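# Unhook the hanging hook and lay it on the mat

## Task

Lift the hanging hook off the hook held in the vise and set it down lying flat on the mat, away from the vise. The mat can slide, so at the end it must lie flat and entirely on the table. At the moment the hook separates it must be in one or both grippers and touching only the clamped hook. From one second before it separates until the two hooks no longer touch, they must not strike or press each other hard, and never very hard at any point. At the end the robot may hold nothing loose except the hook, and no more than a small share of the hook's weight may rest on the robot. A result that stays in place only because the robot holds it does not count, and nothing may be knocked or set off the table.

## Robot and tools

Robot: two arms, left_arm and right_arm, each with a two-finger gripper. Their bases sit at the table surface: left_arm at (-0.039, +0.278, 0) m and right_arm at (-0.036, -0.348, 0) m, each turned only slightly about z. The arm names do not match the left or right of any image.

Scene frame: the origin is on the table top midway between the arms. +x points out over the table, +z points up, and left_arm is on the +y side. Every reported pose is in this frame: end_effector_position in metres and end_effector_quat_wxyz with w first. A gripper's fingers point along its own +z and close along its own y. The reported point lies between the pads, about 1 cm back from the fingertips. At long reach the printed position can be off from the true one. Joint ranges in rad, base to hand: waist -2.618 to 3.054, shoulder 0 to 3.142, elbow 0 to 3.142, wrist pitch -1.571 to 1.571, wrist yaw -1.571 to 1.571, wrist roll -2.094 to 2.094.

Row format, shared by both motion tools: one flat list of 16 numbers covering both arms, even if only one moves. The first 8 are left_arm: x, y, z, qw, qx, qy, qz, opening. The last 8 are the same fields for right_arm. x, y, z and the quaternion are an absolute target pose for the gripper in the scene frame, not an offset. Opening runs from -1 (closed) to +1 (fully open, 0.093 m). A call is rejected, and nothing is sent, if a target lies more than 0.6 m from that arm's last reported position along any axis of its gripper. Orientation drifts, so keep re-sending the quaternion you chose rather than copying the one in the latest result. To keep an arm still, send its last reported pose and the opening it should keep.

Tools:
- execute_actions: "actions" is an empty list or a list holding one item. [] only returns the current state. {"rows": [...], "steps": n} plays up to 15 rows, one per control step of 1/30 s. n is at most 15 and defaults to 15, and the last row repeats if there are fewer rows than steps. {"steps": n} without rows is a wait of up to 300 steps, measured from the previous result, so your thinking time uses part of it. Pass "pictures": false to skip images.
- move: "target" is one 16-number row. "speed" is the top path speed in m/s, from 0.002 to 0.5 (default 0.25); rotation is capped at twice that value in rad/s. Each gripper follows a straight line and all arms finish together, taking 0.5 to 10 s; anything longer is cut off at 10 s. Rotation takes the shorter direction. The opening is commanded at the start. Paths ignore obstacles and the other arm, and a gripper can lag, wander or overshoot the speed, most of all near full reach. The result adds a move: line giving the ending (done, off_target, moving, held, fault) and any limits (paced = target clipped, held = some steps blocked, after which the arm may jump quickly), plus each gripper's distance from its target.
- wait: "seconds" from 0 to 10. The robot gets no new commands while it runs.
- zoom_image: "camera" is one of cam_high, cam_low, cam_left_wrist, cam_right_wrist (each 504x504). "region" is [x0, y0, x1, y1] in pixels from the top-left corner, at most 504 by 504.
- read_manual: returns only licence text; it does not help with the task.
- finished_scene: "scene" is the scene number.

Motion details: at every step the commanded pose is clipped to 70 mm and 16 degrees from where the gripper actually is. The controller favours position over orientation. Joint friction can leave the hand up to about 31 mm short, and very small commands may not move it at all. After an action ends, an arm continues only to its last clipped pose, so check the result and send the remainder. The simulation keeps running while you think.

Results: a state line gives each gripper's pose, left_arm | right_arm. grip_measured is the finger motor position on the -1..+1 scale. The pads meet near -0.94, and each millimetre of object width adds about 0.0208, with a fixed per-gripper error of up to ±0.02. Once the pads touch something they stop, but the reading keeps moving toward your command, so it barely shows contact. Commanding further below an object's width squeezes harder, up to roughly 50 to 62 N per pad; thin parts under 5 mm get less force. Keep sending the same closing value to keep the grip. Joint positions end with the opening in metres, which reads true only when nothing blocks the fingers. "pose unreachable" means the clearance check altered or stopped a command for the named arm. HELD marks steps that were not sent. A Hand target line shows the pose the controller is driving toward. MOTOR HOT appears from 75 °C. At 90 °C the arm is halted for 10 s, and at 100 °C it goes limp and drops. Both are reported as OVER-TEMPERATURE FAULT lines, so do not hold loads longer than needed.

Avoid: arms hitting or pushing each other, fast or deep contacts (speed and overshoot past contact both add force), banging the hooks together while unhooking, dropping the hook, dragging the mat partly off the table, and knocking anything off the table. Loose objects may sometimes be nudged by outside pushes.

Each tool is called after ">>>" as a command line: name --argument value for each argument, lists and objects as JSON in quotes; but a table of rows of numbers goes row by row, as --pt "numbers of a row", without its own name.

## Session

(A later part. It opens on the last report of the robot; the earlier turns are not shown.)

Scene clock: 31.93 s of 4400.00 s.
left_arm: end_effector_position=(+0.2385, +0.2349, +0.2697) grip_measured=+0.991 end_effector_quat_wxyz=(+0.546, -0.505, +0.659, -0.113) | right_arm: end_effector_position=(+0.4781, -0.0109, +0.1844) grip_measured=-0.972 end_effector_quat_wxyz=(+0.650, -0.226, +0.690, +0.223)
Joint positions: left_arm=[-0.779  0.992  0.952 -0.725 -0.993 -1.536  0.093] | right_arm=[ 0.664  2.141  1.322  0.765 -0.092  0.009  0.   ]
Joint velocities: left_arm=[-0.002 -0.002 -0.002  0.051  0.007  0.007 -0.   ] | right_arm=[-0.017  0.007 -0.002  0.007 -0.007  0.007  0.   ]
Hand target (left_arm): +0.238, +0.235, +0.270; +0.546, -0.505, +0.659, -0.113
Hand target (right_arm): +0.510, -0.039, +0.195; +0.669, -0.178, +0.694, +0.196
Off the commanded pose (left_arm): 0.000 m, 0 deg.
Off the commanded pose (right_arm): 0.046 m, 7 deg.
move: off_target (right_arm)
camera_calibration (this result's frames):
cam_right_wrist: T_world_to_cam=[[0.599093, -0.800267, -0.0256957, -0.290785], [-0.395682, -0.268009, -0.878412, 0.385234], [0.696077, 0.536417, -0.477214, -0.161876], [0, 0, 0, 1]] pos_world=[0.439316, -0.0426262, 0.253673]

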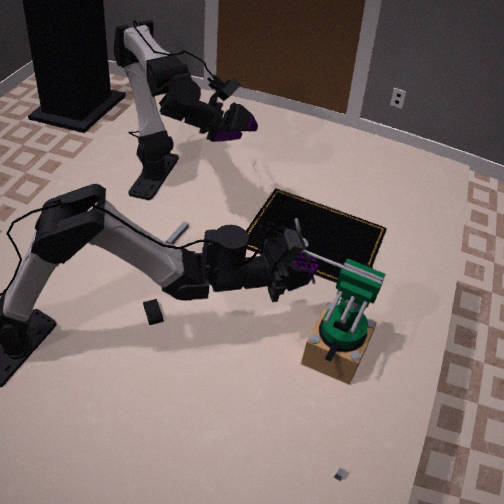

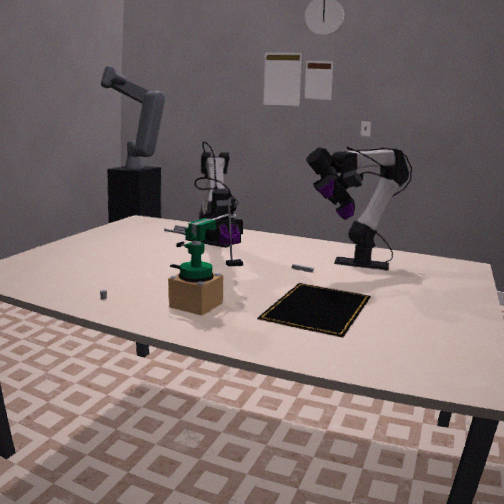

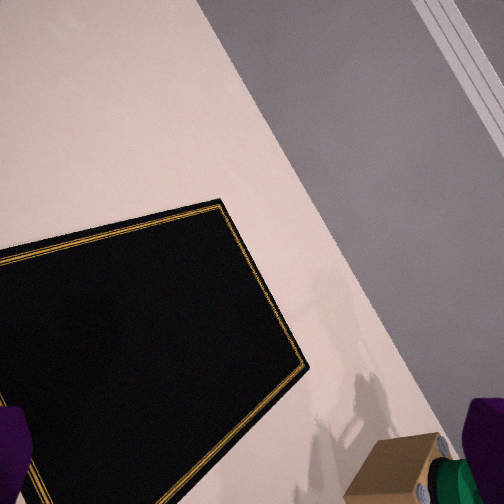

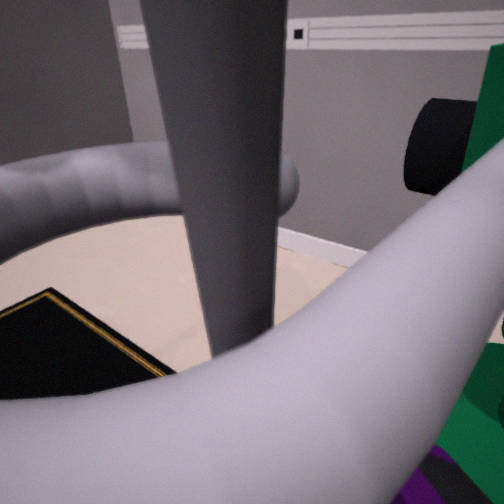

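>>> move --target '[0.2385,0.2349,0.2697,0.546,-0.505,0.659,-0.113,1, 0.446,-0.015,0.18,0.669,-0.178,0.695,0.195,-1]' --speed 0.04

>>> move --target '[0.2385,0.2349,0.2697,0.546,-0.505,0.659,-0.113,1, 0.446,-0.015,0.135,0.669,-0.178,0.695,0.195,-1]' --speed 0.03

>>> zoom_image --camera "cam_low" --region '[180, 180, 280, 280]'

Scene clock: 35.73 s of 4400.00 s.
left_arm: end_effector_position=(+0.2385, +0.2349, +0.2697) grip_measured=+0.991 end_effector_quat_wxyz=(+0.546, -0.505, +0.659, -0.113) | right_arm: end_effector_position=(+0.4567, -0.0193, +0.1709) grip_measured=-0.972 end_effector_quat_wxyz=(+0.660, -0.180, +0.706, +0.185)
Joint positions: left_arm=[-0.779  0.992  0.952 -0.725 -0.993 -1.536  0.093] | right_arm=[0.723 2.098 1.192 0.843 0.092 0.029 0.   ]
Joint velocities: left_arm=[-0.002  0.012 -0.012  0.081  0.007  0.007 -0.   ] | right_arm=[ 0.007  0.002 -0.002  0.007  0.037  0.037  0.   ]
Hand target (left_arm): +0.238, +0.235, +0.270; +0.546, -0.505, +0.659, -0.113
Hand target (right_arm): +0.447, -0.015, +0.180; +0.668, -0.178, +0.695, +0.195
Off the commanded pose (left_arm): 0.000 m, 0 deg.
Off the commanded pose (right_arm): 0.015 m, 2 deg.
move: off_target (right_arm)
camera_calibration (this result's frames):
cam_right_wrist: T_world_to_cam=[[0.494077, -0.868692, -0.0355315, -0.23667], [-0.436152, -0.212298, -0.874472, 0.381486], [0.752103, 0.447554, -0.483773, -0.175139], [0, 0, 0, 1]] pos_world=[0.415042, -0.0462208, 0.240462]

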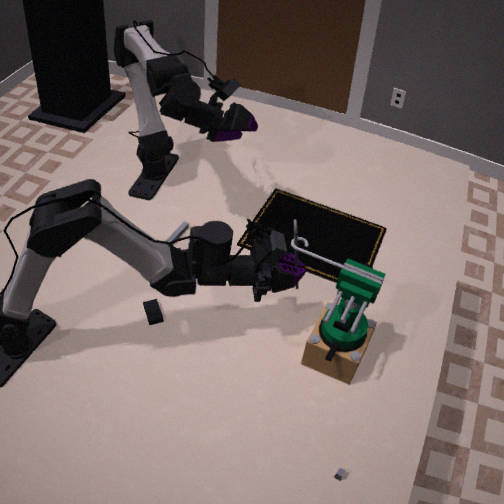

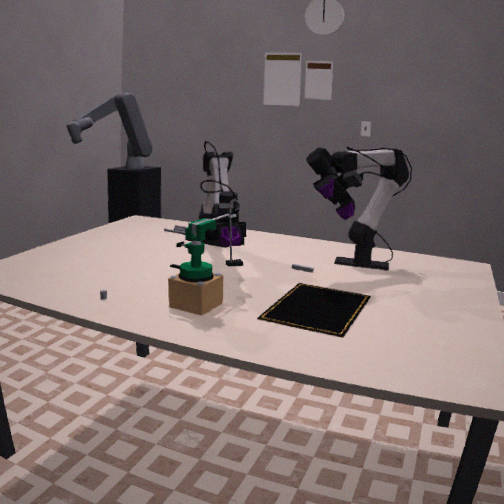

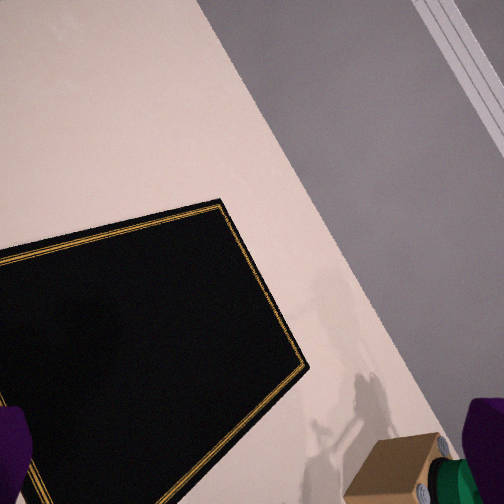

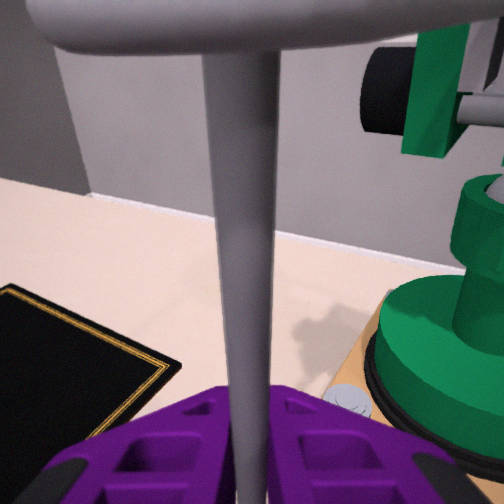

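Scene clock: 37.37 s of 4400.00 s.
left_arm: end_effector_position=(+0.2385, +0.2349, +0.2697) grip_measured=+0.991 end_effector_quat_wxyz=(+0.546, -0.505, +0.659, -0.113) | right_arm: end_effector_position=(+0.4553, -0.0184, +0.1625) grip_measured=-0.972 end_effector_quat_wxyz=(+0.687, -0.171, +0.678, +0.196)
Joint positions: left_arm=[-0.779  0.992  0.952 -0.725 -0.993 -1.536  0.093] | right_arm=[0.726 2.167 1.162 1.027 0.093 0.029 0.   ]
Joint velocities: left_arm=[ 0.012 -0.002 -0.012  0.081  0.022  0.022 -0.001] | right_arm=[ 0.017  0.007  0.002 -0.007 -0.022 -0.037  0.   ]
Hand target (left_arm): +0.238, +0.235, +0.270; +0.546, -0.505, +0.659, -0.113
Hand target (right_arm): +0.446, -0.015, +0.136; +0.669, -0.178, +0.695, +0.195
Off the commanded pose (left_arm): 0.000 m, 0 deg.
Off the commanded pose (right_arm): 0.029 m, 3 deg.
move: off_target (right_arm)
camera_calibration (this result's frames):
cam_right_wrist: T_world_to_cam=[[0.498111, -0.866019, -0.0435556, -0.235969], [-0.374626, -0.169631, -0.911527, 0.352532], [0.782011, 0.470359, -0.408928, -0.203919], [0, 0, 0, 1]] pos_world=[0.409073, -0.048638, 0.227676]

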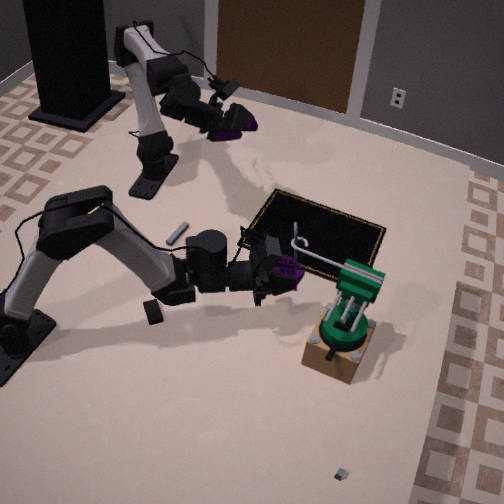

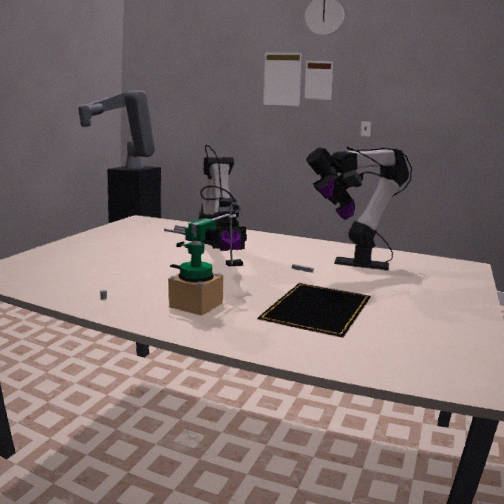

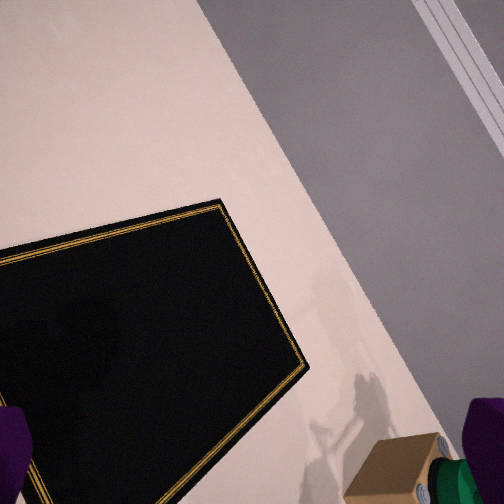

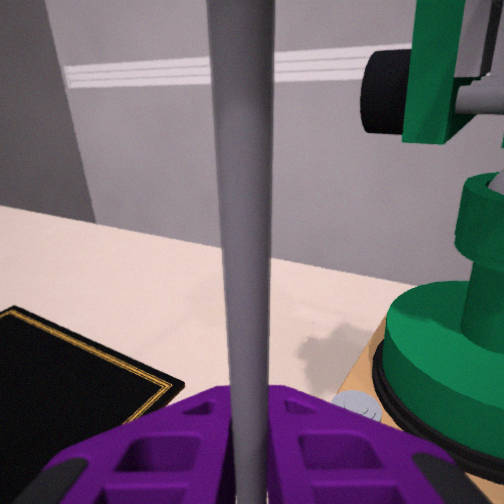

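Region (180, 180, 280, 280) of cam_low's 504x504 image, scaled by 5.040, with more detail than that image has.

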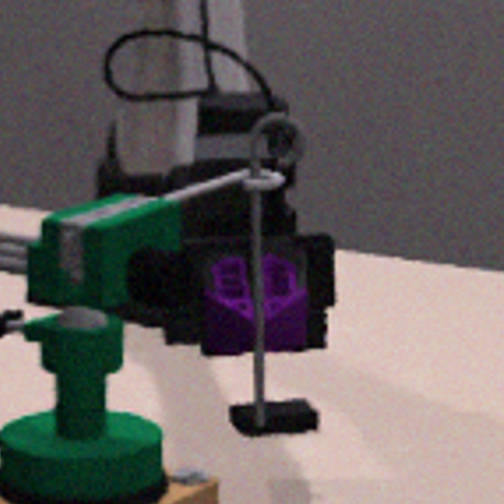

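>>> move --target '[0.2385,0.2349,0.2697,0.546,-0.505,0.659,-0.113,1, 0.455,-0.018,0.16,0.669,-0.178,0.695,0.195,0.2]' --speed 0.03

>>> move --target '[0.2385,0.2349,0.2697,0.546,-0.505,0.659,-0.113,1, 0.452,-0.012,0.075,0.669,-0.178,0.695,0.195,0.2]' --speed 0.06

Scene clock: 39.53 s of 4400.00 s.
left_arm: end_effector_position=(+0.2385, +0.2349, +0.2697) grip_measured=+0.991 end_effector_quat_wxyz=(+0.546, -0.505, +0.659, -0.113) | right_arm: end_effector_position=(+0.4544, -0.0180, +0.1526) grip_measured=+0.197 end_effector_quat_wxyz=(+0.668, -0.179, +0.697, +0.190)
Joint positions: left_arm=[-0.779  0.992  0.952 -0.725 -0.993 -1.536  0.093] | right_arm=[0.726 2.155 1.162 0.958 0.088 0.029 0.055]
Joint velocities: left_arm=[-0.007  0.002  0.012  0.007  0.037 -0.007  0.001] | right_arm=[-0.002 -0.032 -0.012  0.007  0.022  0.022 -0.   ]
Hand target (left_arm): +0.238, +0.235, +0.270; +0.546, -0.505, +0.659, -0.113
Hand target (right_arm): +0.455, -0.018, +0.160; +0.669, -0.178, +0.695, +0.195
Off the commanded pose (left_arm): 0.000 m, 0 deg.
Off the commanded pose (right_arm): 0.007 m, 1 deg.
move: done
camera_calibration (this result's frames):
cam_right_wrist: T_world_to_cam=[[0.500495, -0.864895, -0.0382252, -0.237504], [-0.415696, -0.201355, -0.886934, 0.357529], [0.759408, 0.459797, -0.460311, -0.189493], [0, 0, 0, 1]] pos_world=[0.411396, -0.046297, 0.2208]

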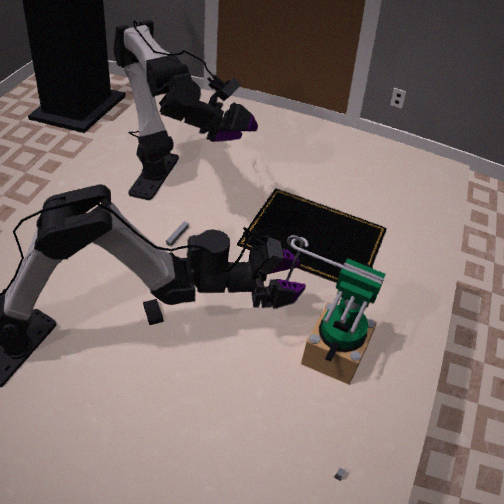

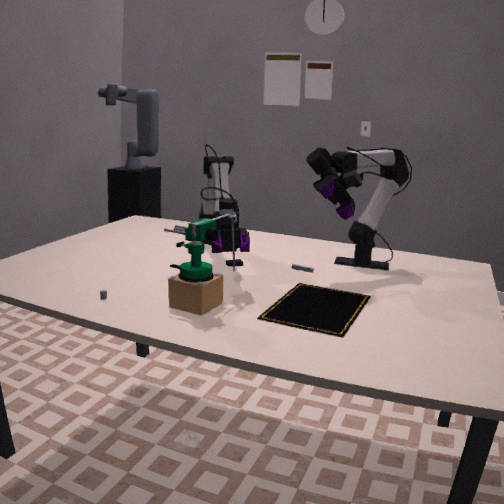

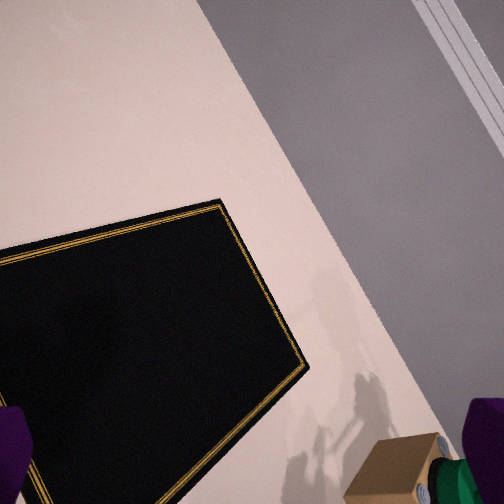

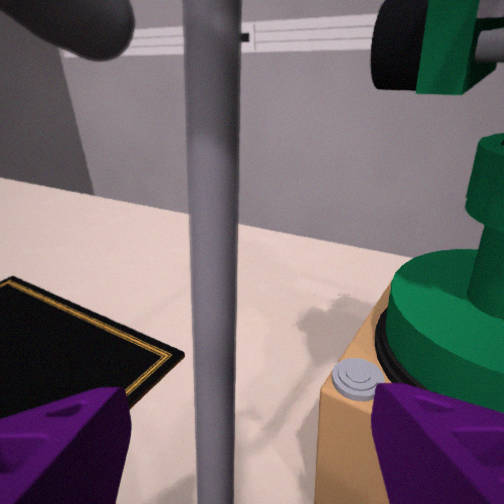

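Scene clock: 41.33 s of 4400.00 s.
left_arm: end_effector_position=(+0.2385, +0.2349, +0.2697) grip_measured=+0.991 end_effector_quat_wxyz=(+0.546, -0.505, +0.659, -0.113) | right_arm: end_effector_position=(+0.4564, -0.0166, +0.0805) grip_measured=+0.197 end_effector_quat_wxyz=(+0.670, -0.178, +0.695, +0.191)
Joint positions: left_arm=[-0.779  0.992  0.952 -0.725 -0.993 -1.536  0.093] | right_arm=[0.726 2.377 1.162 1.185 0.088 0.029 0.055]
Joint velocities: left_arm=[ 0.002  0.007 -0.002 -0.022 -0.022 -0.007  0.001] | right_arm=[-0.022  0.002 -0.002  0.022 -0.037  0.037 -0.   ]
Hand target (left_arm): +0.238, +0.235, +0.270; +0.546, -0.505, +0.659, -0.113
Hand target (right_arm): +0.452, -0.012, +0.075; +0.669, -0.178, +0.695, +0.195
Off the commanded pose (left_arm): 0.000 m, 0 deg.
Off the commanded pose (right_arm): 0.008 m, 0 deg.
move: done
camera_calibration (this result's frames):
cam_right_wrist: T_world_to_cam=[[0.500687, -0.864759, -0.0387886, -0.240069], [-0.411275, -0.198217, -0.889698, 0.293017], [0.761686, 0.461413, -0.454898, -0.226284], [0, 0, 0, 1]] pos_world=[0.413067, -0.0451105, 0.148449]

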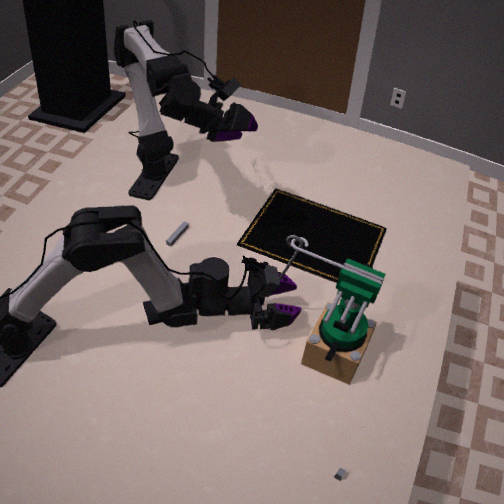

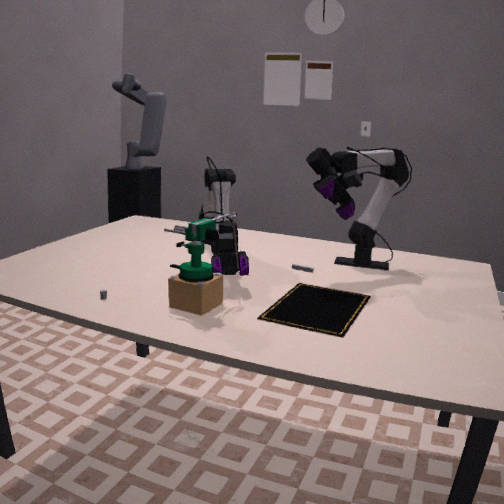

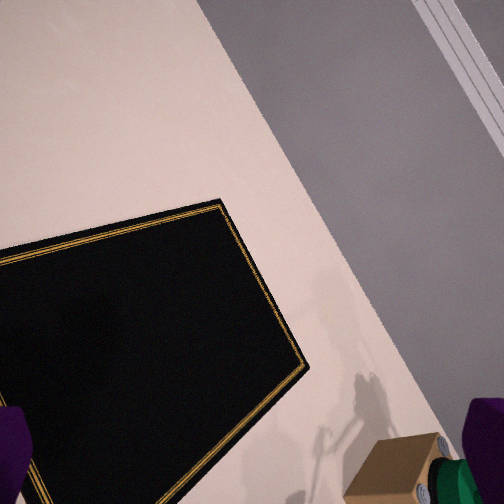

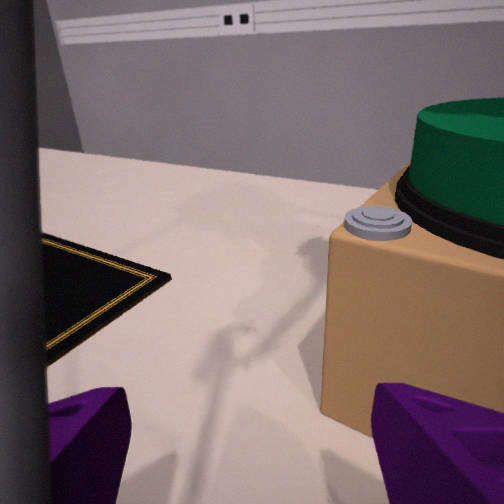

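>>> move --target '[0.2385,0.2349,0.2697,0.546,-0.505,0.659,-0.113,1, 0.37,-0.07,0.075,0.669,-0.178,0.695,0.195,1]' --speed 0.06

>>> zoom_image --camera "cam_high" --region '[250, 200, 350, 300]'

Scene clock: 44.90 s of 4400.00 s.
left_arm: end_effector_position=(+0.2385, +0.2349, +0.2697) grip_measured=+0.991 end_effector_quat_wxyz=(+0.546, -0.505, +0.659, -0.113) | right_arm: end_effector_position=(+0.3766, -0.0704, +0.0710) grip_measured=+0.999 end_effector_quat_wxyz=(+0.668, -0.180, +0.696, +0.192)
Joint positions: left_arm=[-0.779  0.992  0.952 -0.725 -0.993 -1.536  0.093] | right_arm=[0.731 2.237 0.718 1.483 0.089 0.029 0.093]
Joint velocities: left_arm=[-0.007  0.002 -0.007 -0.022 -0.007 -0.022 -0.   ] | right_arm=[ 0.002  0.017 -0.012  0.081  0.051 -0.051  0.   ]
Hand target (left_arm): +0.238, +0.235, +0.270; +0.546, -0.505, +0.659, -0.113
Hand target (right_arm): +0.370, -0.071, +0.075; +0.669, -0.178, +0.695, +0.195
Off the commanded pose (left_arm): 0.000 m, 0 deg.
Off the commanded pose (right_arm): 0.008 m, 1 deg.
move: done
camera_calibration (this result's frames):
cam_right_wrist: T_world_to_cam=[[0.504121, -0.862788, -0.0381982, -0.24818], [-0.414834, -0.203117, -0.886937, 0.241864], [0.757479, 0.46297, -0.460309, -0.142882], [0, 0, 0, 1]] pos_world=[0.333676, -0.0988499, 0.139268]

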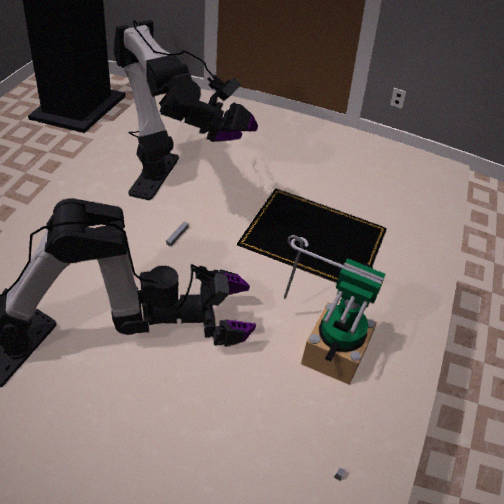

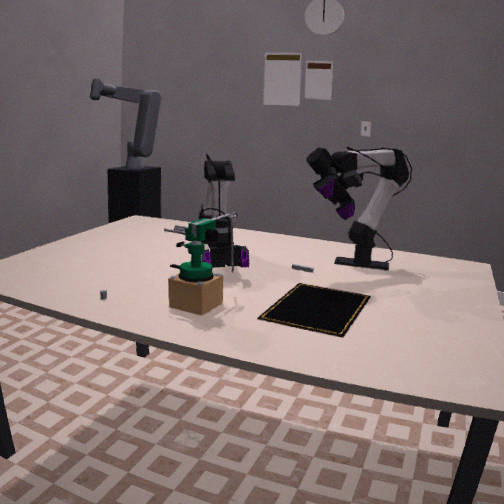

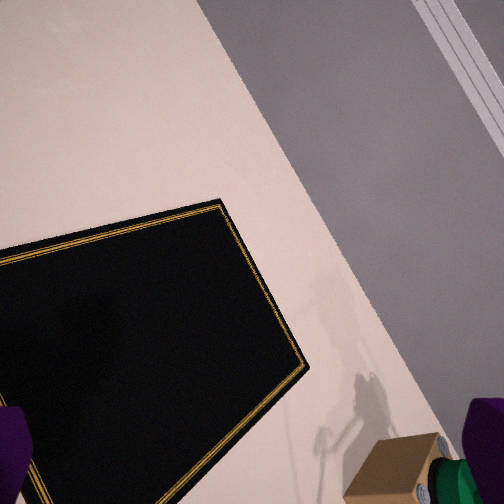

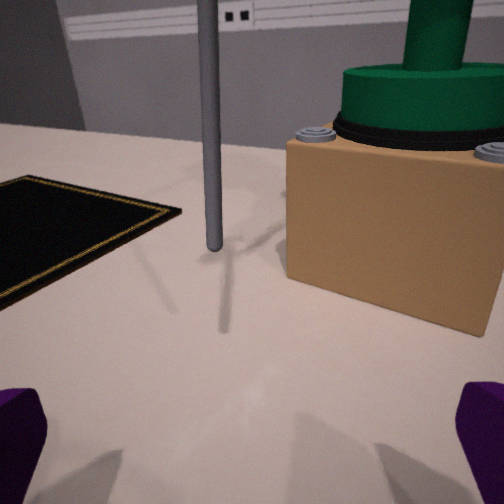

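Region (250, 200, 350, 300) of cam_high's 504x504 image, scaled by 5.040, with more detail than that image has.

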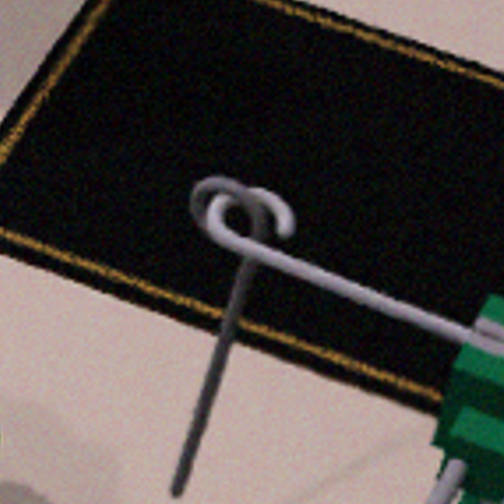

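>>> move --target '[0.2385,0.2349,0.2697,0.546,-0.505,0.659,-0.113,1, 0.41,-0.035,0.08,0.669,-0.178,0.695,0.195,1]' --speed 0.08

>>> move --target '[0.2385,0.2349,0.2697,0.546,-0.505,0.659,-0.113,1, 0.445,-0.012,0.08,0.669,-0.178,0.695,0.195,1]' --speed 0.05

Scene clock: 47.23 s of 4400.00 s.
left_arm: end_effector_position=(+0.2385, +0.2349, +0.2697) grip_measured=+0.991 end_effector_quat_wxyz=(+0.546, -0.505, +0.659, -0.113) | right_arm: end_effector_position=(+0.4075, -0.0407, +0.0844) grip_measured=+0.999 end_effector_quat_wxyz=(+0.672, -0.179, +0.692, +0.194)
Joint positions: left_arm=[-0.779  0.992  0.952 -0.725 -0.993 -1.536  0.093] | right_arm=[0.747 2.262 0.902 1.337 0.104 0.029 0.093]
Joint velocities: left_arm=[-0.012 -0.017  0.012  0.022 -0.051  0.022 -0.   ] | right_arm=[ 0.002 -0.017 -0.007 -0.037 -0.007 -0.037  0.   ]
Hand target (left_arm): +0.238, +0.235, +0.270; +0.546, -0.505, +0.659, -0.113
Hand target (right_arm): +0.410, -0.035, +0.080; +0.669, -0.178, +0.695, +0.195
Off the commanded pose (left_arm): 0.000 m, 0 deg.
Off the commanded pose (right_arm): 0.008 m, 1 deg.
move: done
camera_calibration (this result's frames):
cam_right_wrist: T_world_to_cam=[[0.505528, -0.861925, -0.0390707, -0.238051], [-0.405053, -0.197097, -0.892796, 0.269375], [0.761823, 0.467159, -0.448763, -0.176496], [0, 0, 0, 1]] pos_world=[0.363912, -0.0696369, 0.151991]

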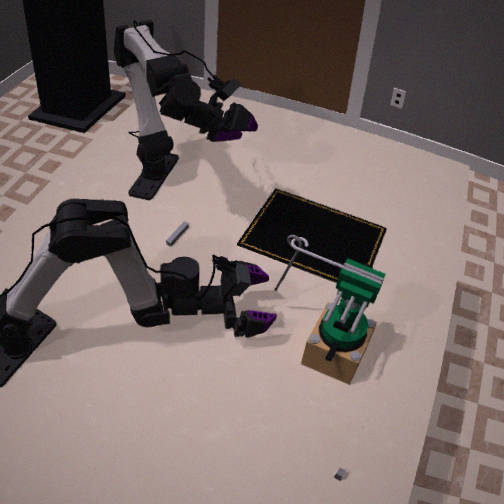

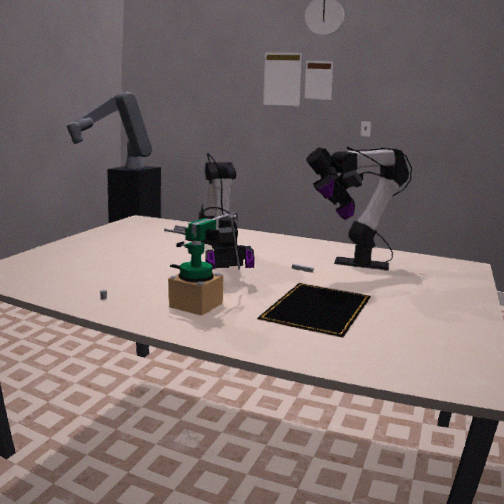

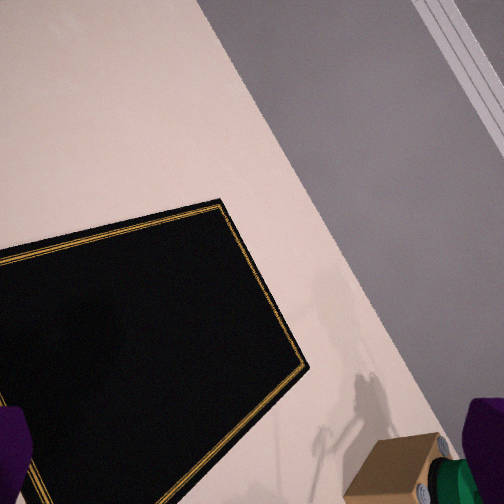

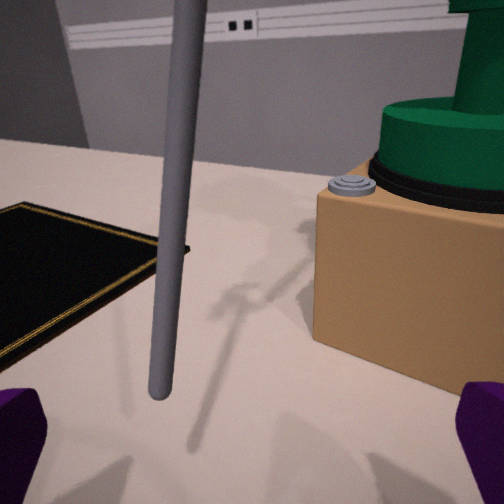

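Scene clock: 48.63 s of 4400.00 s.
left_arm: end_effector_position=(+0.2385, +0.2349, +0.2697) grip_measured=+0.991 end_effector_quat_wxyz=(+0.546, -0.505, +0.659, -0.113) | right_arm: end_effector_position=(+0.4416, -0.0154, +0.0851) grip_measured=+0.999 end_effector_quat_wxyz=(+0.672, -0.179, +0.692, +0.194)
Joint positions: left_arm=[-0.779  0.992  0.952 -0.725 -0.993 -1.536  0.093] | right_arm=[0.747 2.344 1.104 1.218 0.104 0.029 0.093]
Joint velocities: left_arm=[ 0.002 -0.002  0.012  0.007  0.022  0.022  0.   ] | right_arm=[-0.012 -0.007 -0.022 -0.007 -0.066 -0.007  0.001]
Hand target (left_arm): +0.238, +0.235, +0.270; +0.546, -0.505, +0.659, -0.113
Hand target (right_arm): +0.445, -0.012, +0.080; +0.669, -0.178, +0.695, +0.195
Off the commanded pose (left_arm): 0.000 m, 0 deg.
Off the commanded pose (right_arm): 0.007 m, 1 deg.
move: done
camera_calibration (this result's frames):
cam_right_wrist: T_world_to_cam=[[0.505564, -0.861898, -0.0391937, -0.233467], [-0.404232, -0.196489, -0.893302, 0.288476], [0.762235, 0.467465, -0.447744, -0.214241], [0, 0, 0, 1]] pos_world=[0.397946, -0.044392, 0.152621]

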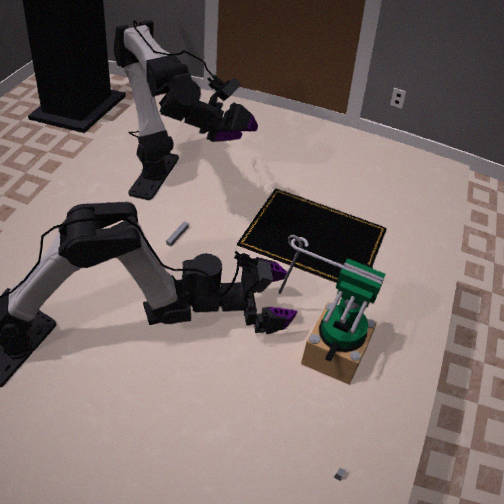

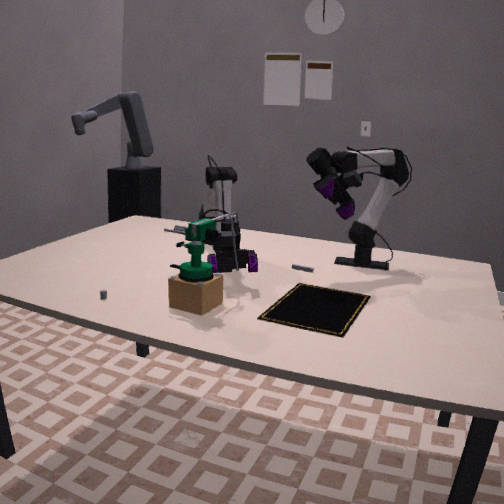

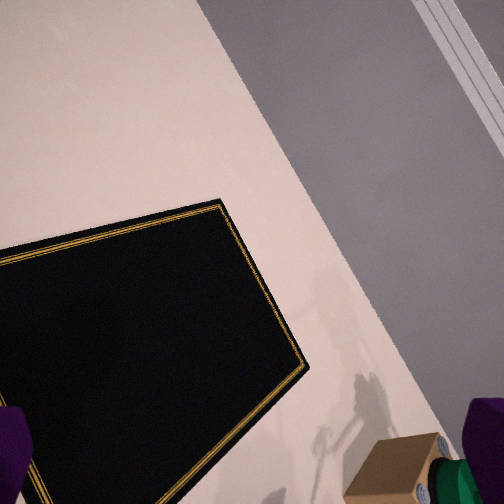

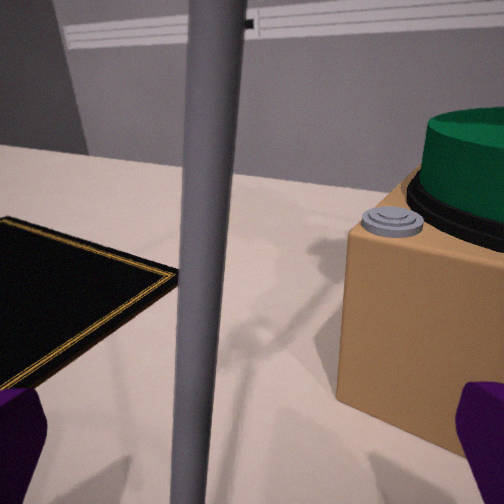

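Swinging, but within fingers. Close.

>>> move --target '[0.2385,0.2349,0.2697,0.546,-0.505,0.659,-0.113,1, 0.445,-0.008,0.08,0.669,-0.178,0.695,0.195,-1]' --speed 0.05

>>> move --target '[0.2385,0.2349,0.2697,0.546,-0.505,0.659,-0.113,1, 0.445,-0.010,0.155,0.669,-0.178,0.695,0.195,-1]' --speed 0.03

>>> zoom_image --camera "cam_high" --region '[250, 200, 350, 300]'

>>> zoom_image --camera "cam_low" --region '[180, 180, 280, 280]'

Scene clock: 50.70 s of 4400.00 s.
left_arm: end_effector_position=(+0.2385, +0.2349, +0.2697) grip_measured=+0.991 end_effector_quat_wxyz=(+0.546, -0.505, +0.659, -0.113) | right_arm: end_effector_position=(+0.4439, -0.0152, +0.0854) grip_measured=-0.973 end_effector_quat_wxyz=(+0.673, -0.175, +0.692, +0.193)
Joint positions: left_arm=[-0.779  0.992  0.952 -0.725 -0.993 -1.536  0.093] | right_arm=[0.747 2.349 1.114 1.215 0.111 0.033 0.   ]
Joint velocities: left_arm=[-0.002 -0.002  0.012  0.037  0.022  0.022  0.   ] | right_arm=[-0.002 -0.002 -0.007  0.037  0.022  0.007  0.   ]
Hand target (left_arm): +0.238, +0.235, +0.270; +0.546, -0.505, +0.659, -0.113
Hand target (right_arm): +0.445, -0.008, +0.080; +0.669, -0.178, +0.695, +0.195
Off the commanded pose (left_arm): 0.000 m, 0 deg.
Off the commanded pose (right_arm): 0.009 m, 1 deg.
move: done
camera_calibration (this result's frames):
cam_right_wrist: T_world_to_cam=[[0.49924, -0.865411, -0.0426882, -0.231401], [-0.40575, -0.189971, -0.894023, 0.290519], [0.765588, 0.463653, -0.445982, -0.217642], [0, 0, 0, 1]] pos_world=[0.400027, -0.0441565, 0.152788]

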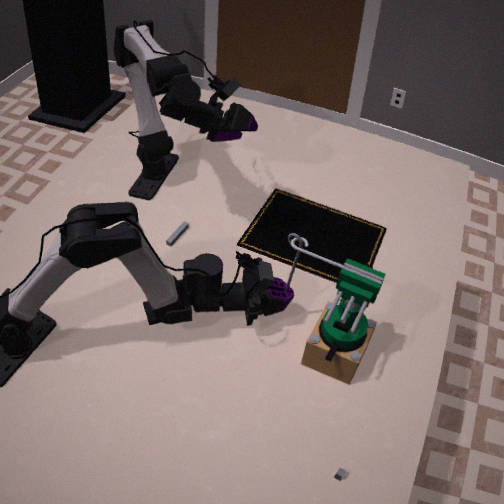

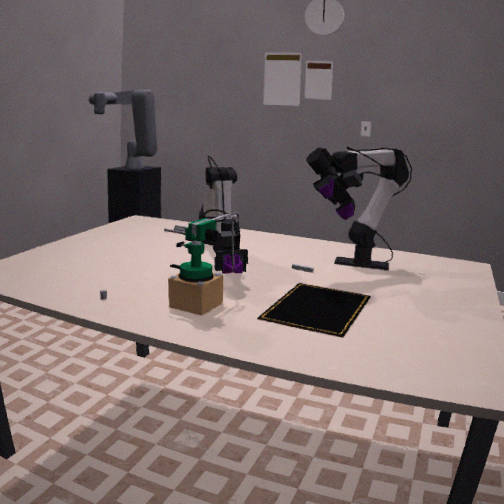

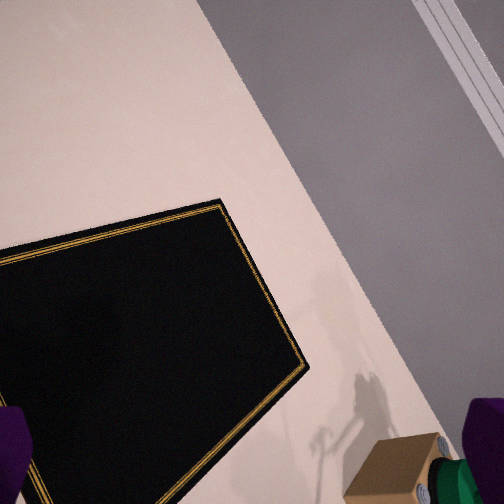

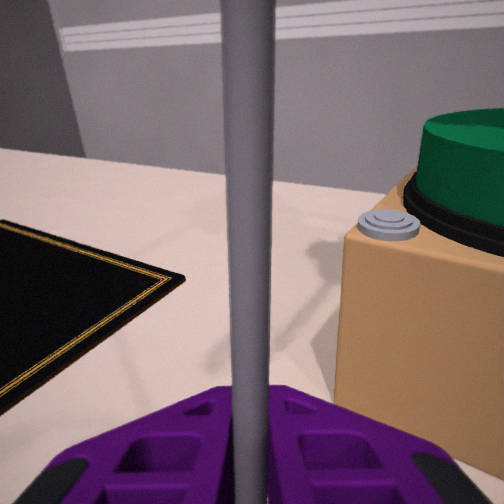

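Scene clock: 53.30 s of 4400.00 s.
left_arm: end_effector_position=(+0.2385, +0.2349, +0.2697) grip_measured=+0.991 end_effector_quat_wxyz=(+0.546, -0.505, +0.659, -0.113) | right_arm: end_effector_position=(+0.4412, -0.0188, +0.1001) grip_measured=-0.973 end_effector_quat_wxyz=(+0.619, -0.189, +0.743, +0.170)
Joint positions: left_arm=[-0.779  0.992  0.952 -0.725 -0.993 -1.536  0.093] | right_arm=[0.747 2.187 1.114 0.896 0.119 0.041 0.   ]
Joint velocities: left_arm=[-0.007  0.017  0.017 -0.051  0.007  0.051  0.002] | right_arm=[-0.012 -0.002 -0.007 -0.11  -0.066  0.007  0.   ]
Hand target (left_arm): +0.238, +0.235, +0.270; +0.546, -0.505, +0.659, -0.113
Hand target (right_arm): +0.443, -0.012, +0.154; +0.668, -0.178, +0.696, +0.195
Off the commanded pose (left_arm): 0.000 m, 0 deg.
Off the commanded pose (right_arm): 0.056 m, 8 deg.
move: off_target (right_arm)
camera_calibration (this result's frames):
cam_right_wrist: T_world_to_cam=[[0.486839, -0.872952, -0.0307142, -0.228466], [-0.518774, -0.26067, -0.814202, 0.342446], [0.702752, 0.412319, -0.579769, -0.167193], [0, 0, 0, 1]] pos_world=[0.406374, -0.0412379, 0.17487]

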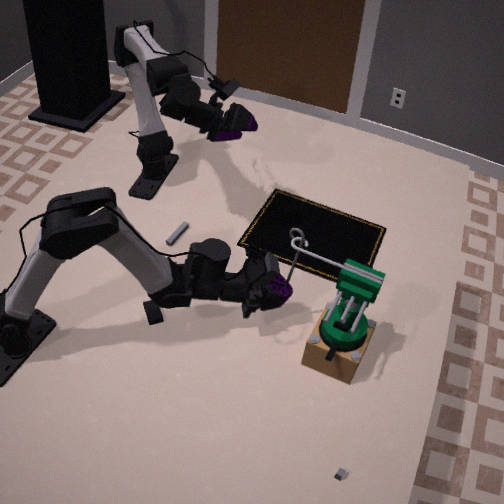

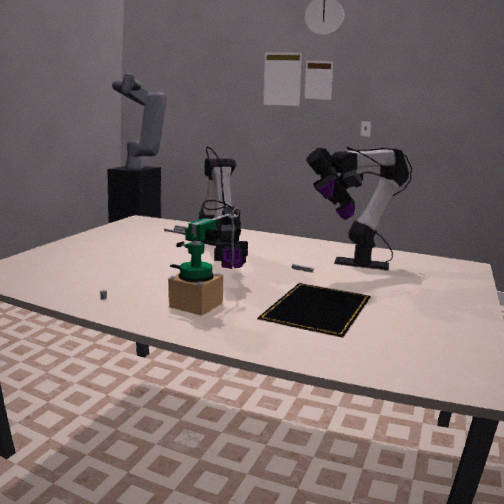

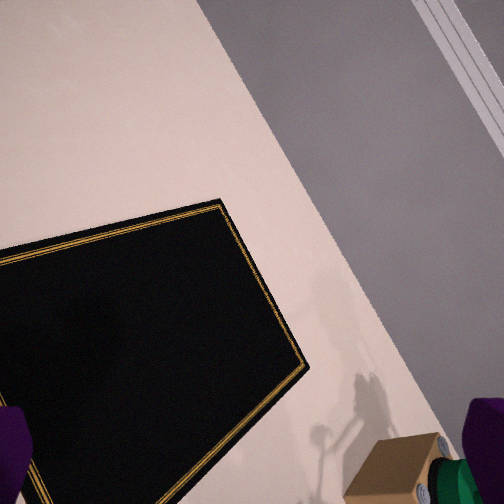

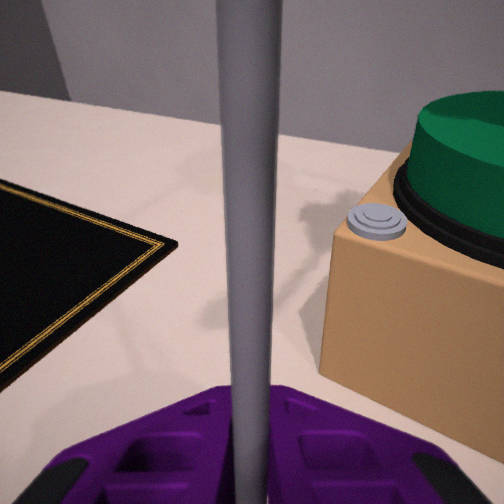

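Region (250, 200, 350, 300) of cam_high's 504x504 image, scaled by 5.040, with more detail than that image has.

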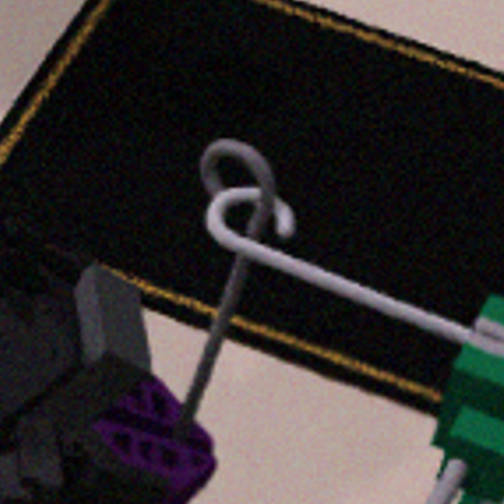

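Region (180, 180, 280, 280) of cam_low's 504x504 image, scaled by 5.040, with more detail than that image has.

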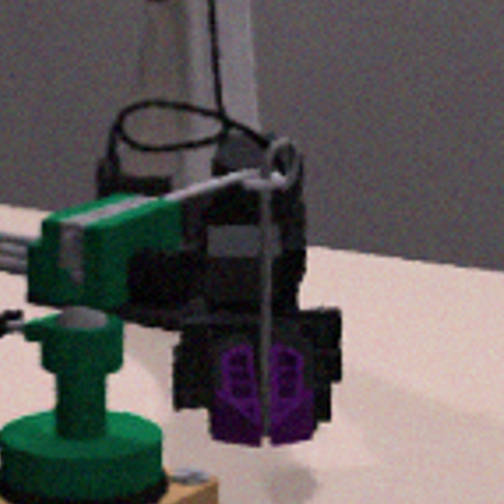

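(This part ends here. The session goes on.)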